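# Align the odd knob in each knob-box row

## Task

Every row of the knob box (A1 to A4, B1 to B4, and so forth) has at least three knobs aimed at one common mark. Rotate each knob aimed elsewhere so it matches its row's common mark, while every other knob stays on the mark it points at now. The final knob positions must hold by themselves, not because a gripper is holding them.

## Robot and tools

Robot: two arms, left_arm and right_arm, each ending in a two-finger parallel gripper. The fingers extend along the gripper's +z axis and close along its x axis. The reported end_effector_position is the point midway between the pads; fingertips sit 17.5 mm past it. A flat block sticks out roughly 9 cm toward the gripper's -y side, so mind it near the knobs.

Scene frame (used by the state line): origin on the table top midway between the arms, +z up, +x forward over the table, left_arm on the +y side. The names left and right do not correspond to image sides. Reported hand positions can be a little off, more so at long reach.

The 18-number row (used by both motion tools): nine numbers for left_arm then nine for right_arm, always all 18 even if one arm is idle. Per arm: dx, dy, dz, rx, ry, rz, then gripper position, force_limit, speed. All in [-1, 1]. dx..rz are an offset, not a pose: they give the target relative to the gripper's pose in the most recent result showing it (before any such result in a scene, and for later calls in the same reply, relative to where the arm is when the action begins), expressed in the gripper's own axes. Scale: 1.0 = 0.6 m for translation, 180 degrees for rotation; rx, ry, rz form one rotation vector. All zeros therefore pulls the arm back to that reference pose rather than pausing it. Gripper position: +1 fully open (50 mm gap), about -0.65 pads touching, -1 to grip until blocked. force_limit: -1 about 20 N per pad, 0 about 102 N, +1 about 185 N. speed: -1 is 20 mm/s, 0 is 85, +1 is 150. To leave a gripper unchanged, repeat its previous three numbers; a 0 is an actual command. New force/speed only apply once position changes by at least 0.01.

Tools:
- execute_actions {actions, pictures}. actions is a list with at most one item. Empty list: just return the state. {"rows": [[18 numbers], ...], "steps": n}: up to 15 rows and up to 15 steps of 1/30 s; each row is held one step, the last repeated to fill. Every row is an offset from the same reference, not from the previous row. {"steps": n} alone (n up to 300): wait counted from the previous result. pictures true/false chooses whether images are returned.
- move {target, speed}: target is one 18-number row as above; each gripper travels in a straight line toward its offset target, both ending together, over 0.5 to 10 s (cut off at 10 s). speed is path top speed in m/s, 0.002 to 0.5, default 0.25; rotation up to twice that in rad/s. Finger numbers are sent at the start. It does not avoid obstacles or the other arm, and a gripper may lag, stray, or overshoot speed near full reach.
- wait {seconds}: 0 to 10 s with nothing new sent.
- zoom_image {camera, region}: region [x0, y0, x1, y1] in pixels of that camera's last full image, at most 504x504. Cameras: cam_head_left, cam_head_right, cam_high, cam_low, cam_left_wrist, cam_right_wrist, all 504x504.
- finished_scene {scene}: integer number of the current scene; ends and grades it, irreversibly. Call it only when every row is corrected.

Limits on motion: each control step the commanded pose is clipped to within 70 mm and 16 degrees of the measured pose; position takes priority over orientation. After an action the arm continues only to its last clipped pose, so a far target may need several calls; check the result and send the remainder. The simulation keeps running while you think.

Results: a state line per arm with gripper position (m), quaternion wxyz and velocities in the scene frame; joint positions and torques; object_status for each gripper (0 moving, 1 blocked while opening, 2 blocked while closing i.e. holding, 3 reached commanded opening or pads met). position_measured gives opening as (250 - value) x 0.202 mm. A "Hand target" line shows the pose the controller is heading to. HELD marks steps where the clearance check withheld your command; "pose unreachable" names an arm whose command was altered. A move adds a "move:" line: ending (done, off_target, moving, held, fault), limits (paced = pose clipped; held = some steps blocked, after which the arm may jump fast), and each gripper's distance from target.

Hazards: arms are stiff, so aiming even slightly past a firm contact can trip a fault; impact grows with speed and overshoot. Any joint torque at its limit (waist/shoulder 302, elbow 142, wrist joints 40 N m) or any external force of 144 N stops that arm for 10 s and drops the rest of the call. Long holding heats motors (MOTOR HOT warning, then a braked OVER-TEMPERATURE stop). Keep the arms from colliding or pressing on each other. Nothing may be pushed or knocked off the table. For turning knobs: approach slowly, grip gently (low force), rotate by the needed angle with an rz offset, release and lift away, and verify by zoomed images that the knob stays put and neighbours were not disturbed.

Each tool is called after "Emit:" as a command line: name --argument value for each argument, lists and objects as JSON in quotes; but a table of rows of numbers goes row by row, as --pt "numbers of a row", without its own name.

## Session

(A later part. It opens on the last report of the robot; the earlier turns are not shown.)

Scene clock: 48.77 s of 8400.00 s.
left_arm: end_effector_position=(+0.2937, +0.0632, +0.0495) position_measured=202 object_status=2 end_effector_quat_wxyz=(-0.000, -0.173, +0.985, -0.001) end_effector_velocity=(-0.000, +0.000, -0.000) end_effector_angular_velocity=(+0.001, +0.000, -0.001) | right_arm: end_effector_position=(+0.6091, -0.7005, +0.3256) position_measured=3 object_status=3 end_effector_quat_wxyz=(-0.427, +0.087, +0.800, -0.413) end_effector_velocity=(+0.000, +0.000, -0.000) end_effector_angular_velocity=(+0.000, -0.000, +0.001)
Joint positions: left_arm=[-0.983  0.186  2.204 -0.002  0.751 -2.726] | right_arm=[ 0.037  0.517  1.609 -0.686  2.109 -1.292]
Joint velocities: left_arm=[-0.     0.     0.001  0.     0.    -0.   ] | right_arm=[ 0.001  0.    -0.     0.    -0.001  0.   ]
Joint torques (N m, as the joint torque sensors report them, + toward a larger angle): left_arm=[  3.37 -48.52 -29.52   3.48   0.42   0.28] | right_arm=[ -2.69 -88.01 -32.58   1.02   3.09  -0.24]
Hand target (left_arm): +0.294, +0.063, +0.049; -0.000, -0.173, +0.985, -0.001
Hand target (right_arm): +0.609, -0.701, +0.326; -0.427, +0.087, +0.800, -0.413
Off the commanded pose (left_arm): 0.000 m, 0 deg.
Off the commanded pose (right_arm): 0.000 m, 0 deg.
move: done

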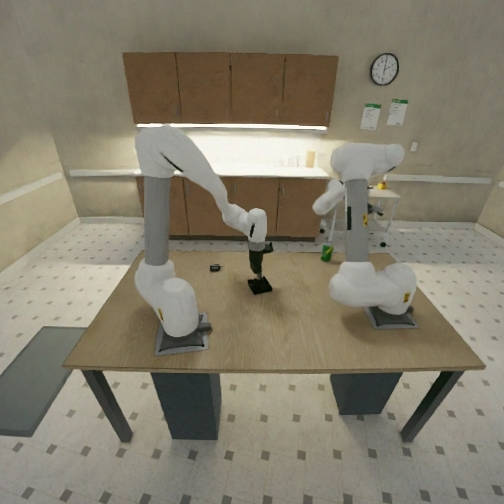

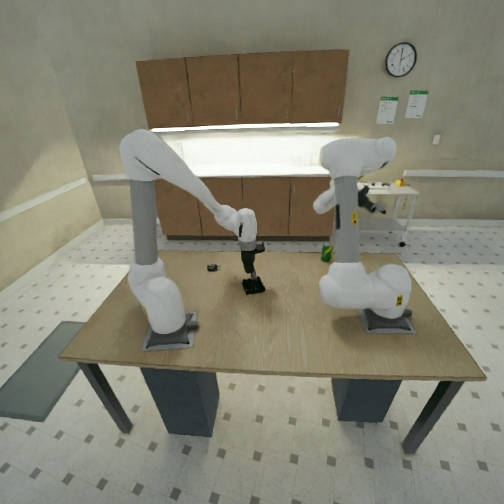

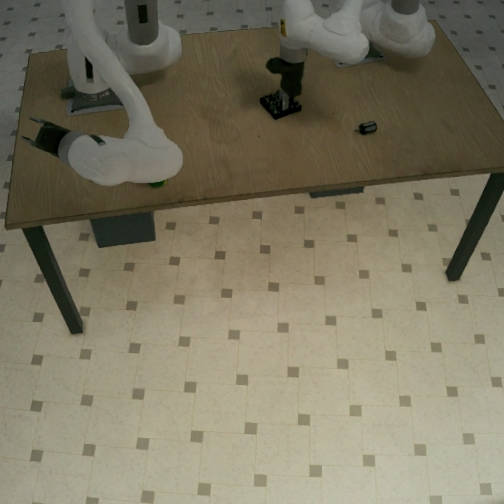

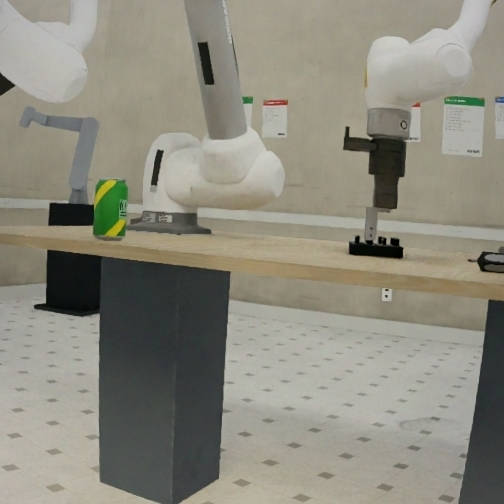

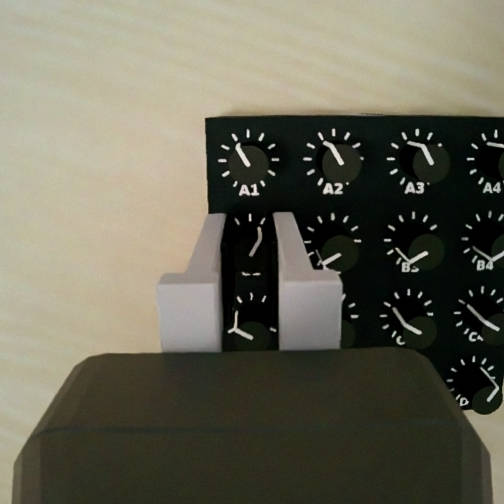

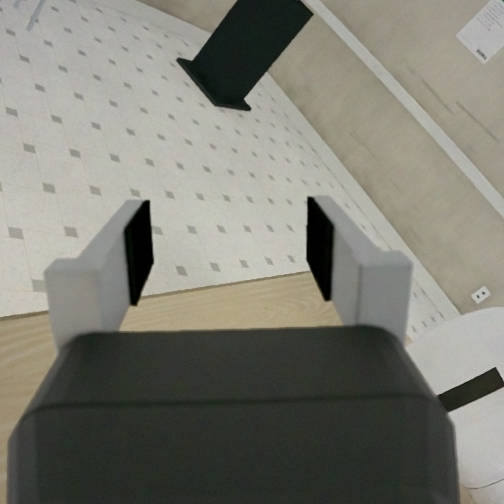

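Emit:
move --target '[0,0,0,0,0,-0.5,-1,-0.8,-0.5,0,0,0,0,0,0,1,0,0]' --speed 0.2

Scene clock: 54.90 s of 8400.00 s.
left_arm: end_effector_position=(+0.2939, +0.0632, +0.0495) position_measured=202 object_status=2 end_effector_quat_wxyz=(+0.001, +0.819, -0.574, +0.000) end_effector_velocity=(-0.000, +0.000, -0.000) end_effector_angular_velocity=(+0.000, -0.000, +0.002) | right_arm: end_effector_position=(+0.6091, -0.7005, +0.3256) position_measured=3 object_status=3 end_effector_quat_wxyz=(-0.427, +0.087, +0.800, -0.413) end_effector_velocity=(+0.000, -0.000, +0.000) end_effector_angular_velocity=(+0.000, -0.001, +0.000)
Joint positions: left_arm=[-1.048  0.202  2.183 -0.002  0.756 -4.362] | right_arm=[ 0.037  0.517  1.609 -0.686  2.109 -1.292]
Joint velocities: left_arm=[-0.001  0.     0.001  0.001 -0.001 -0.003] | right_arm=[-0.    -0.    -0.    -0.    -0.001 -0.   ]
Joint torques (N m, as the joint torque sensors report them, + toward a larger angle): left_arm=[  2.53 -49.85 -30.92   3.66  -0.3    0.28] | right_arm=[ -2.57 -87.9  -32.28   1.04   2.61  -0.09]
Hand target (left_arm): +0.294, +0.063, +0.050; +0.001, +0.819, -0.574, +0.000
Hand target (right_arm): +0.609, -0.701, +0.326; -0.427, +0.087, +0.800, -0.413
Off the commanded pose (left_arm): 0.000 m, 0 deg.
Off the commanded pose (right_arm): 0.000 m, 0 deg.
move: done

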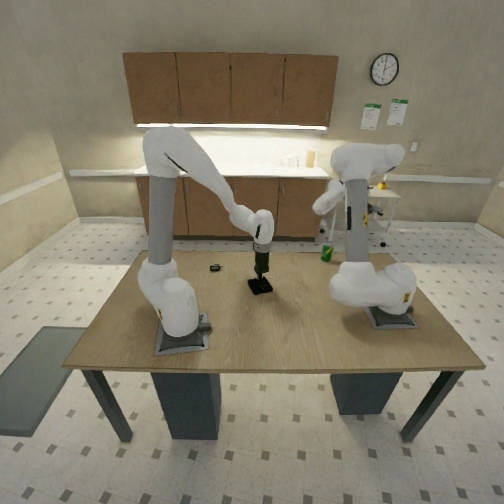

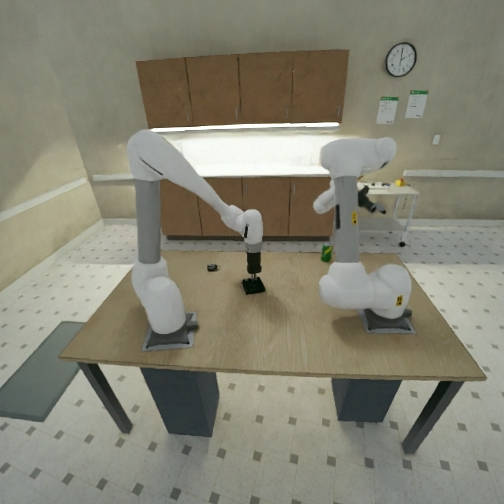

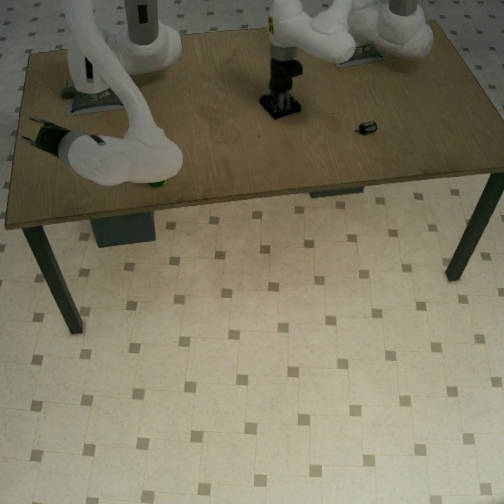

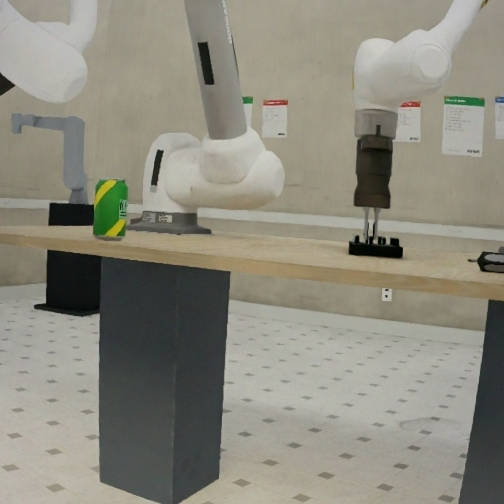

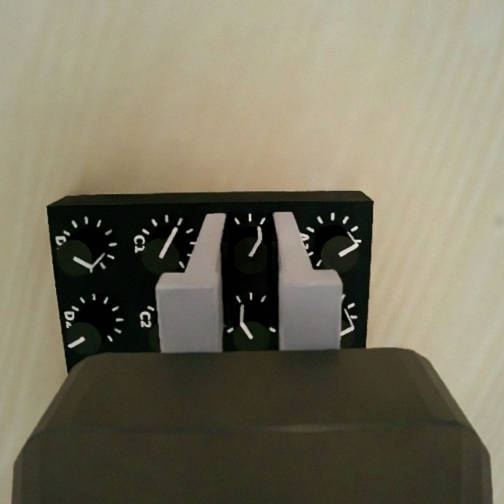

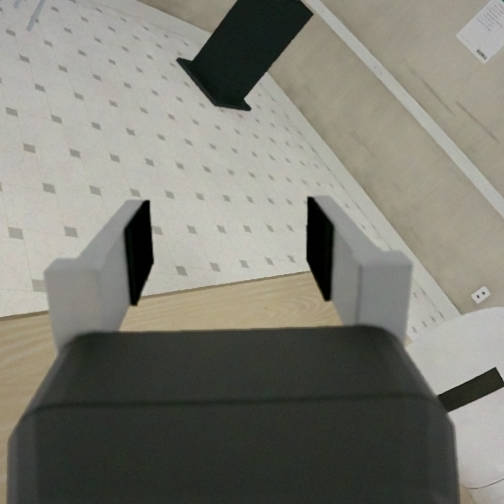

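Emit:
move --target '[0,0,0,0,0,-0.3333,-1,-0.8,-0.5,0,0,0,0,0,0,1,0,0]' --speed 0.3

Emit:
move --target '[0,0,0,0,0,0,-0.2,-0.8,-0.5,0,0,0,0,0,0,1,0,0]'

Emit:
move --target '[0,0,-0.025,0,0,0,-0.2,-0.8,-0.5,0,0,0,0,0,0,1,0,0]' --speed 0.1

Emit:
move --target '[-0.084,-0.0554,0,0,0,0.8333,0.0,-0.8,-0.5,0,0,0,0,0,0,1,0,0]' --speed 0.5

Emit:
zoom_image --camera "cam_left_wrist" --region '[120, 40, 400, 320]'

Scene clock: 64.30 s of 8400.00 s.
left_arm: end_effector_position=(+0.2940, +0.0633, +0.0496) position_measured=202 object_status=2 end_effector_quat_wxyz=(+0.001, +0.996, -0.088, -0.000) end_effector_velocity=(-0.000, +0.000, -0.000) end_effector_angular_velocity=(+0.001, -0.000, +0.001) | right_arm: end_effector_position=(+0.6091, -0.7005, +0.3256) position_measured=3 object_status=3 end_effector_quat_wxyz=(-0.427, +0.087, +0.800, -0.413) end_effector_velocity=(+0.000, -0.000, +0.000) end_effector_angular_velocity=(-0.000, +0.000, -0.002)
Joint positions: left_arm=[-1.039  0.235  2.138 -0.002  0.768 -5.4  ] | right_arm=[ 0.037  0.517  1.609 -0.686  2.109 -1.292]
Joint velocities: left_arm=[-0.001  0.     0.     0.001  0.    -0.003] | right_arm=[-0.001  0.001 -0.001  0.     0.001  0.   ]
Joint torques (N m, as the joint torque sensors report them, + toward a larger angle): left_arm=[  5.07 -55.48 -29.8    4.11   0.36   0.78] | right_arm=[ -1.77 -88.31 -32.34   0.84   2.66  -0.32]
Hand target (left_arm): +0.294, +0.063, +0.050; +0.001, +0.996, -0.088, -0.000
Hand target (right_arm): +0.609, -0.701, +0.326; -0.427, +0.087, +0.800, -0.413
Off the commanded pose (left_arm): 0.000 m, 0 deg.
Off the commanded pose (right_arm): 0.000 m, 0 deg.
After step 90, 4.27 s passed at rest.
move: done

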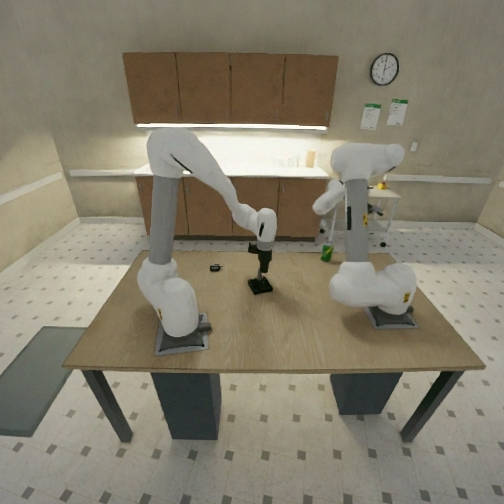

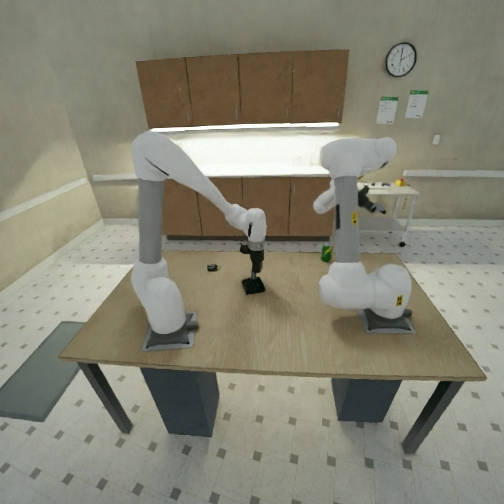

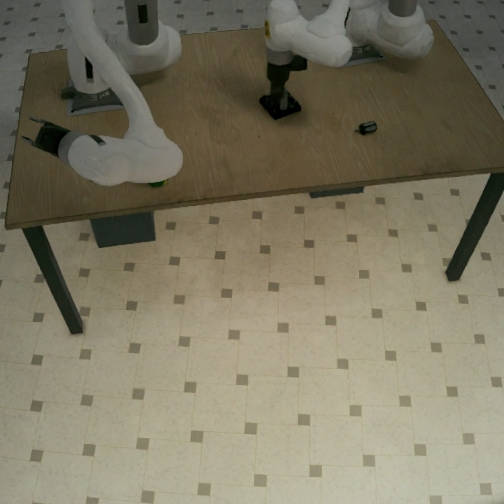

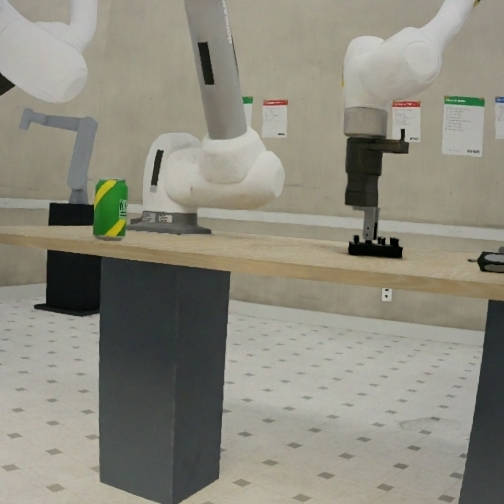

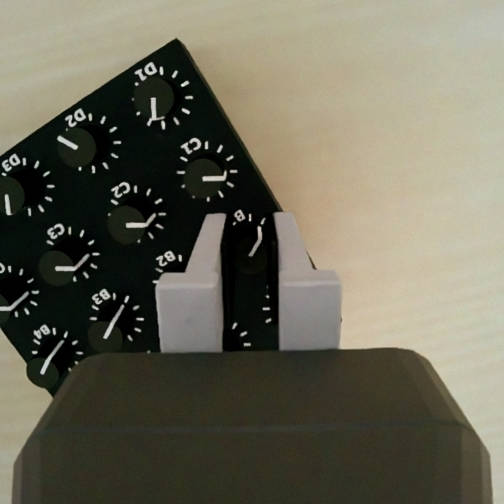

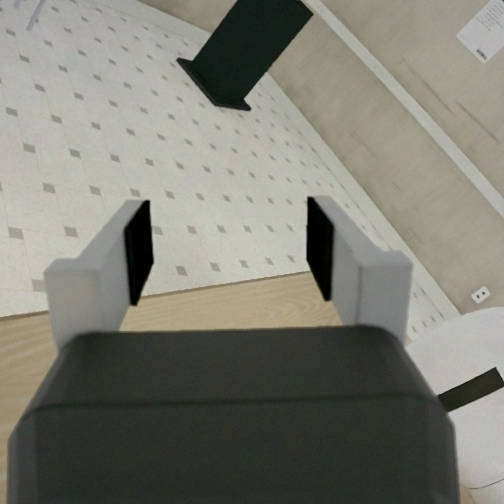

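Scene clock: 64.80 s of 8400.00 s.
left_arm: end_effector_position=(+0.2940, +0.0633, +0.0496) position_measured=182 object_status=3 end_effector_quat_wxyz=(+0.001, +0.996, -0.088, -0.000) end_effector_velocity=(+0.001, +0.001, +0.000) end_effector_angular_velocity=(-0.000, -0.000, +0.002) | right_arm: end_effector_position=(+0.6091, -0.7005, +0.3256) position_measured=3 object_status=3 end_effector_quat_wxyz=(-0.427, +0.087, +0.800, -0.413) end_effector_velocity=(-0.001, +0.000, +0.000) end_effector_angular_velocity=(+0.000, +0.001, -0.001)
Joint positions: left_arm=[-1.039  0.235  2.138 -0.002  0.768 -5.401] | right_arm=[ 0.037  0.517  1.609 -0.686  2.109 -1.292]
Joint velocities: left_arm=[ 0.002 -0.001  0.001 -0.    -0.     0.001] | right_arm=[-0.    -0.     0.001  0.     0.001  0.   ]
Joint torques (N m, as the joint torque sensors report them, + toward a larger angle): left_arm=[  3.16 -54.88 -30.05   3.64   0.23   0.2 ] | right_arm=[ -2.69 -89.44 -32.22   1.22   2.57  -0.12]
Hand target (left_arm): +0.294, +0.063, +0.050; +0.001, +0.996, -0.088, -0.000
Hand target (right_arm): +0.609, -0.701, +0.326; -0.427, +0.087, +0.800, -0.413
Off the commanded pose (left_arm): 0.000 m, 0 deg.
Off the commanded pose (right_arm): 0.000 m, 0 deg.
move: done

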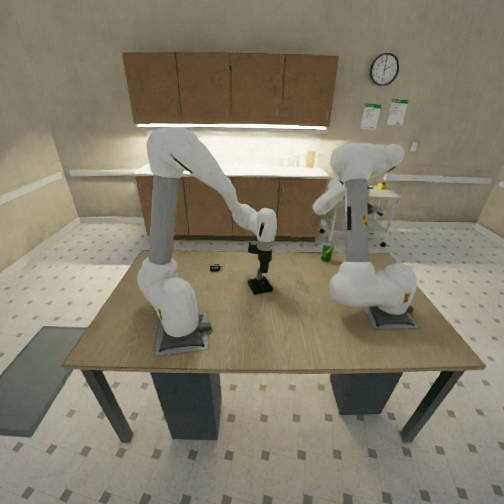

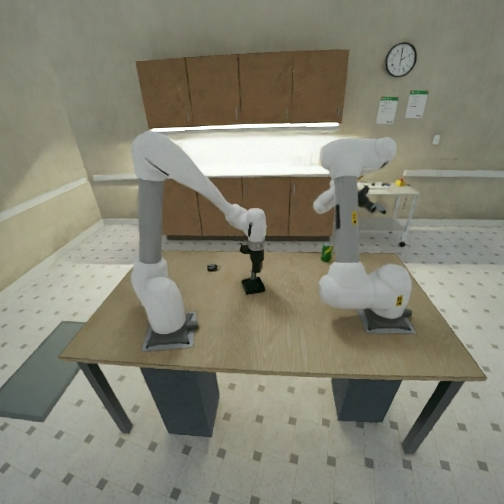

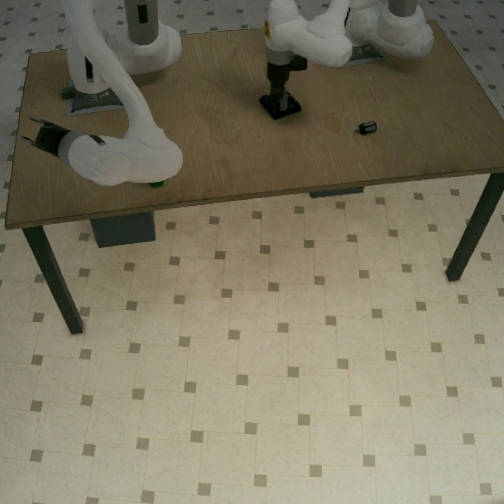

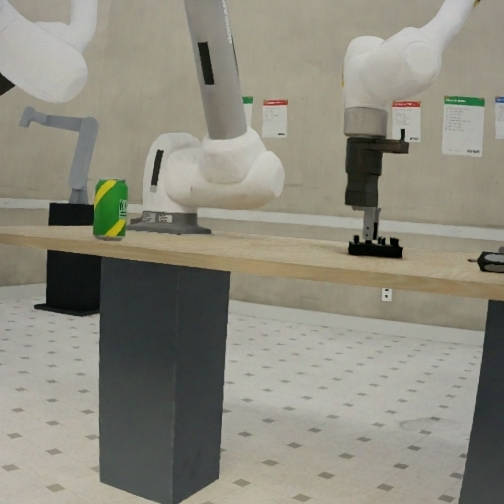

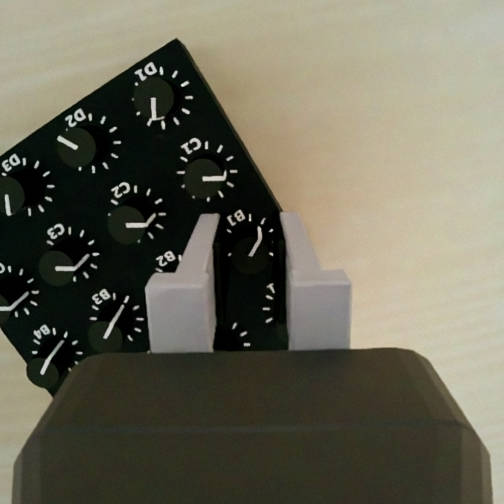

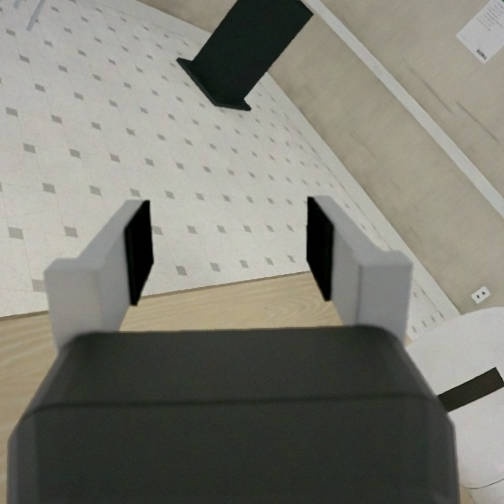

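Scene clock: 65.50 s of 8400.00 s.
left_arm: end_effector_position=(+0.2940, +0.0633, +0.0645) position_measured=182 object_status=3 end_effector_quat_wxyz=(+0.001, +0.996, -0.088, -0.000) end_effector_velocity=(-0.000, -0.001, +0.001) end_effector_angular_velocity=(-0.001, -0.001, -0.001) | right_arm: end_effector_position=(+0.6091, -0.7005, +0.3256) position_measured=3 object_status=3 end_effector_quat_wxyz=(-0.427, +0.087, +0.800, -0.413) end_effector_velocity=(+0.000, -0.000, +0.001) end_effector_angular_velocity=(+0.001, -0.003, -0.000)
Joint positions: left_arm=[-1.039  0.215  2.127 -0.001  0.799 -5.401] | right_arm=[ 0.037  0.517  1.609 -0.686  2.109 -1.292]
Joint velocities: left_arm=[-0.002 -0.    -0.001 -0.     0.001 -0.001] | right_arm=[-0.001 -0.001 -0.001  0.    -0.001 -0.   ]
Joint torques (N m, as the joint torque sensors report them, + toward a larger angle): left_arm=[  1.22 -52.86 -29.85   3.84   0.46   0.29] | right_arm=[ -3.7  -88.78 -32.55   0.93   2.77  -0.26]
Hand target (left_arm): +0.294, +0.063, +0.065; +0.001, +0.996, -0.088, -0.000
Hand target (right_arm): +0.609, -0.701, +0.326; -0.427, +0.087, +0.800, -0.413
Off the commanded pose (left_arm): 0.000 m, 0 deg.
Off the commanded pose (right_arm): 0.000 m, 0 deg.
move: done

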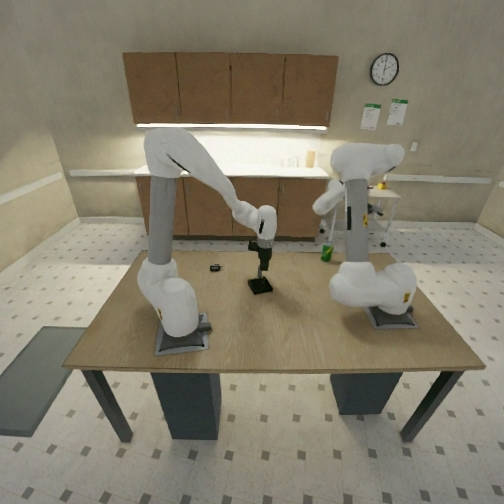

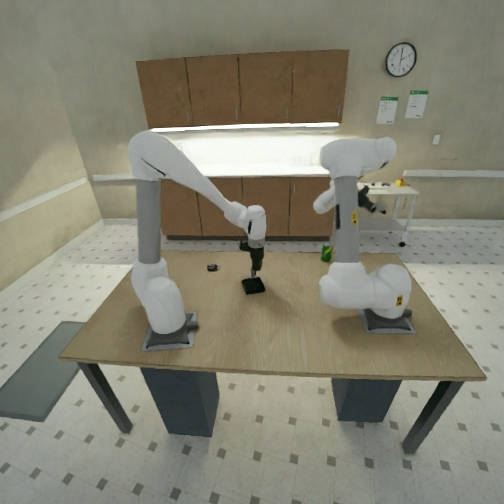

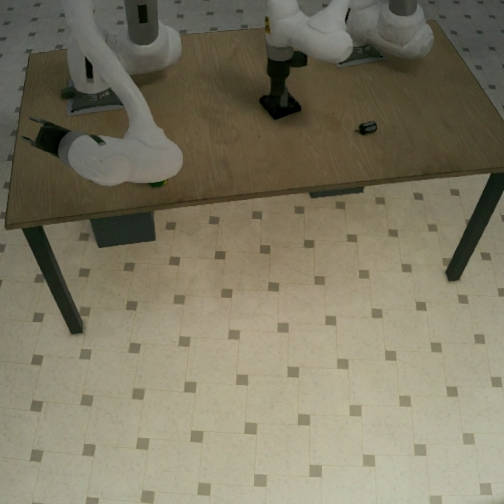

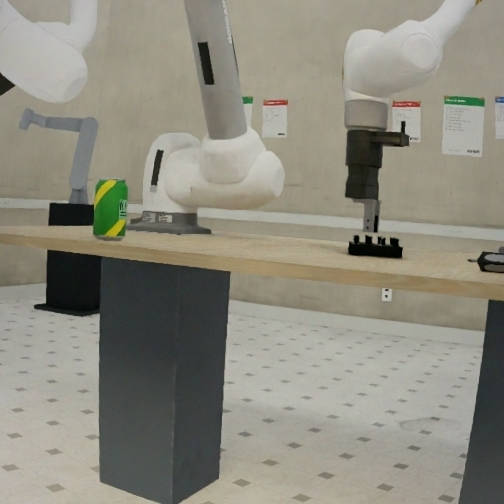

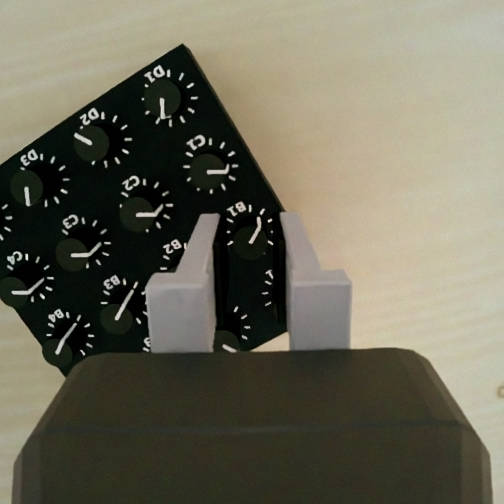

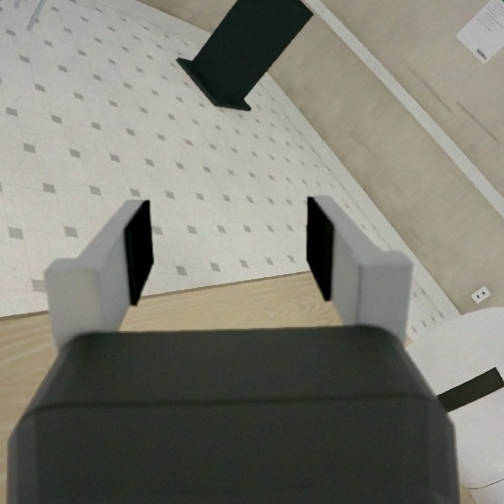

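Scene clock: 68.63 s of 8400.00 s.
left_arm: end_effector_position=(+0.2498, +0.1047, +0.0642) position_measured=152 object_status=3 end_effector_quat_wxyz=(-0.000, -0.173, +0.985, -0.001) end_effector_velocity=(+0.000, -0.000, +0.000) end_effector_angular_velocity=(-0.001, +0.002, -0.001) | right_arm: end_effector_position=(+0.6091, -0.7005, +0.3256) position_measured=3 object_status=3 end_effector_quat_wxyz=(-0.427, +0.087, +0.800, -0.413) end_effector_velocity=(-0.001, -0.001, -0.000) end_effector_angular_velocity=(-0.000, +0.001, -0.001)
Joint positions: left_arm=[-0.99   0.077  2.298 -0.002  0.766 -2.733] | right_arm=[ 0.037  0.517  1.609 -0.686  2.109 -1.292]
Joint velocities: left_arm=[ 0.002  0.001 -0.001 -0.003  0.001  0.004] | right_arm=[-0.001 -0.     0.001 -0.    -0.    -0.   ]
Joint torques (N m, as the joint torque sensors report them, + toward a larger angle): left_arm=[  2.9  -37.01 -28.79   3.74  -0.1    0.06] | right_arm=[ -1.35 -88.73 -32.56   1.     2.87  -0.52]
Hand target (left_arm): +0.250, +0.105, +0.064; -0.000, -0.173, +0.985, -0.001
Hand target (right_arm): +0.609, -0.701, +0.326; -0.427, +0.087, +0.800, -0.413
Off the commanded pose (left_arm): 0.000 m, 0 deg.
Off the commanded pose (right_arm): 0.000 m, 0 deg.
move: done

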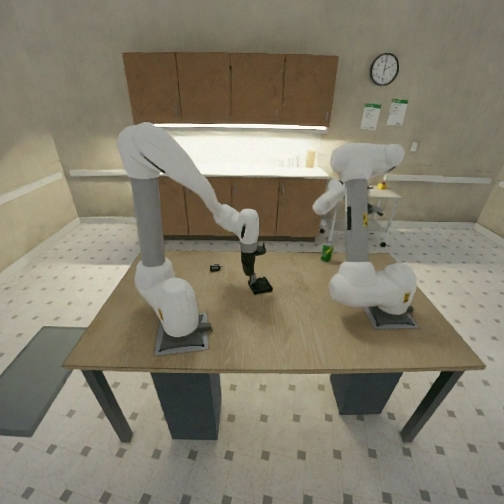

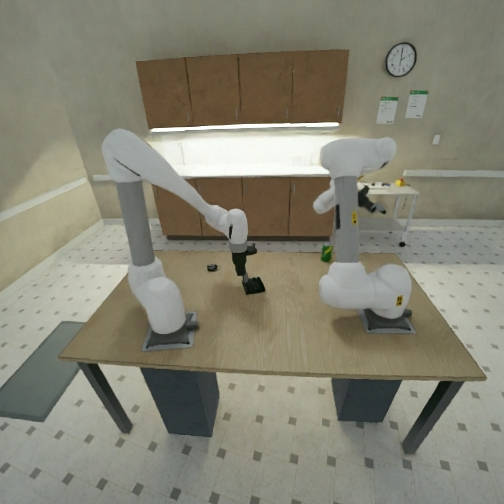

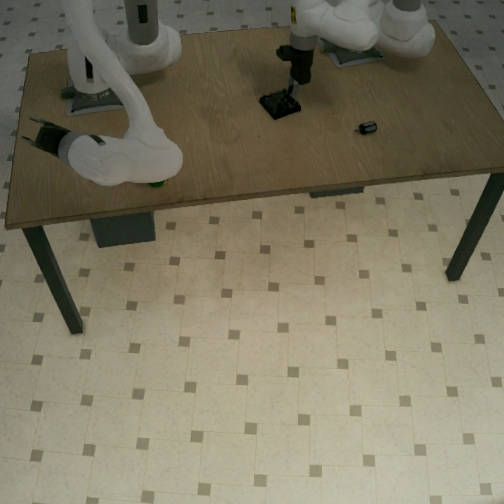

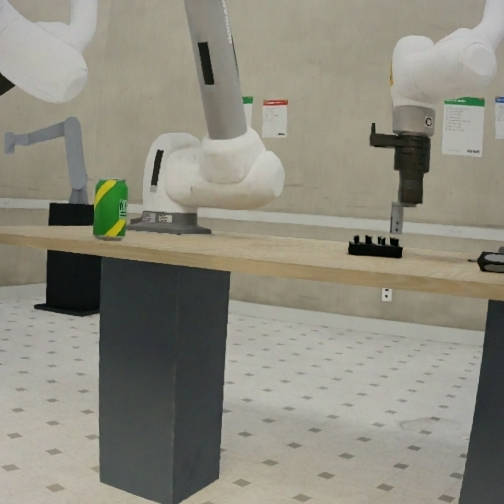

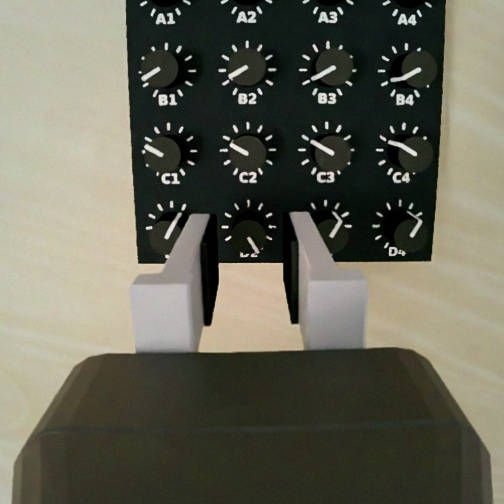

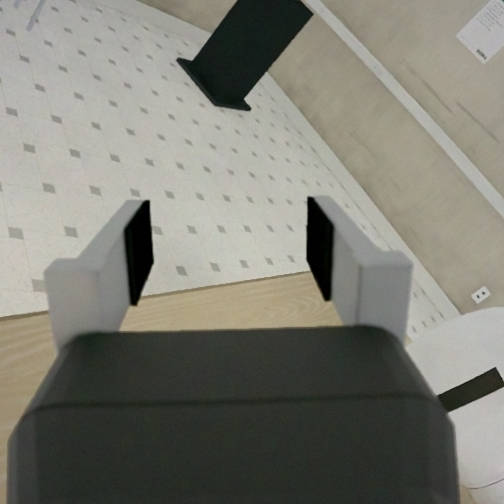

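Region (120, 40, 400, 320) of cam_left_wrist's 504x504 image, scaled by 1.800, with more detail than that image has.

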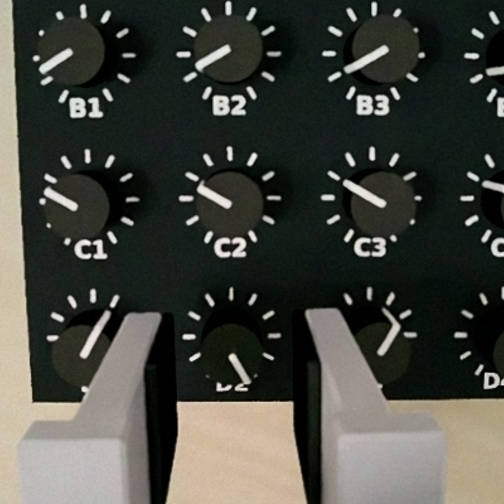

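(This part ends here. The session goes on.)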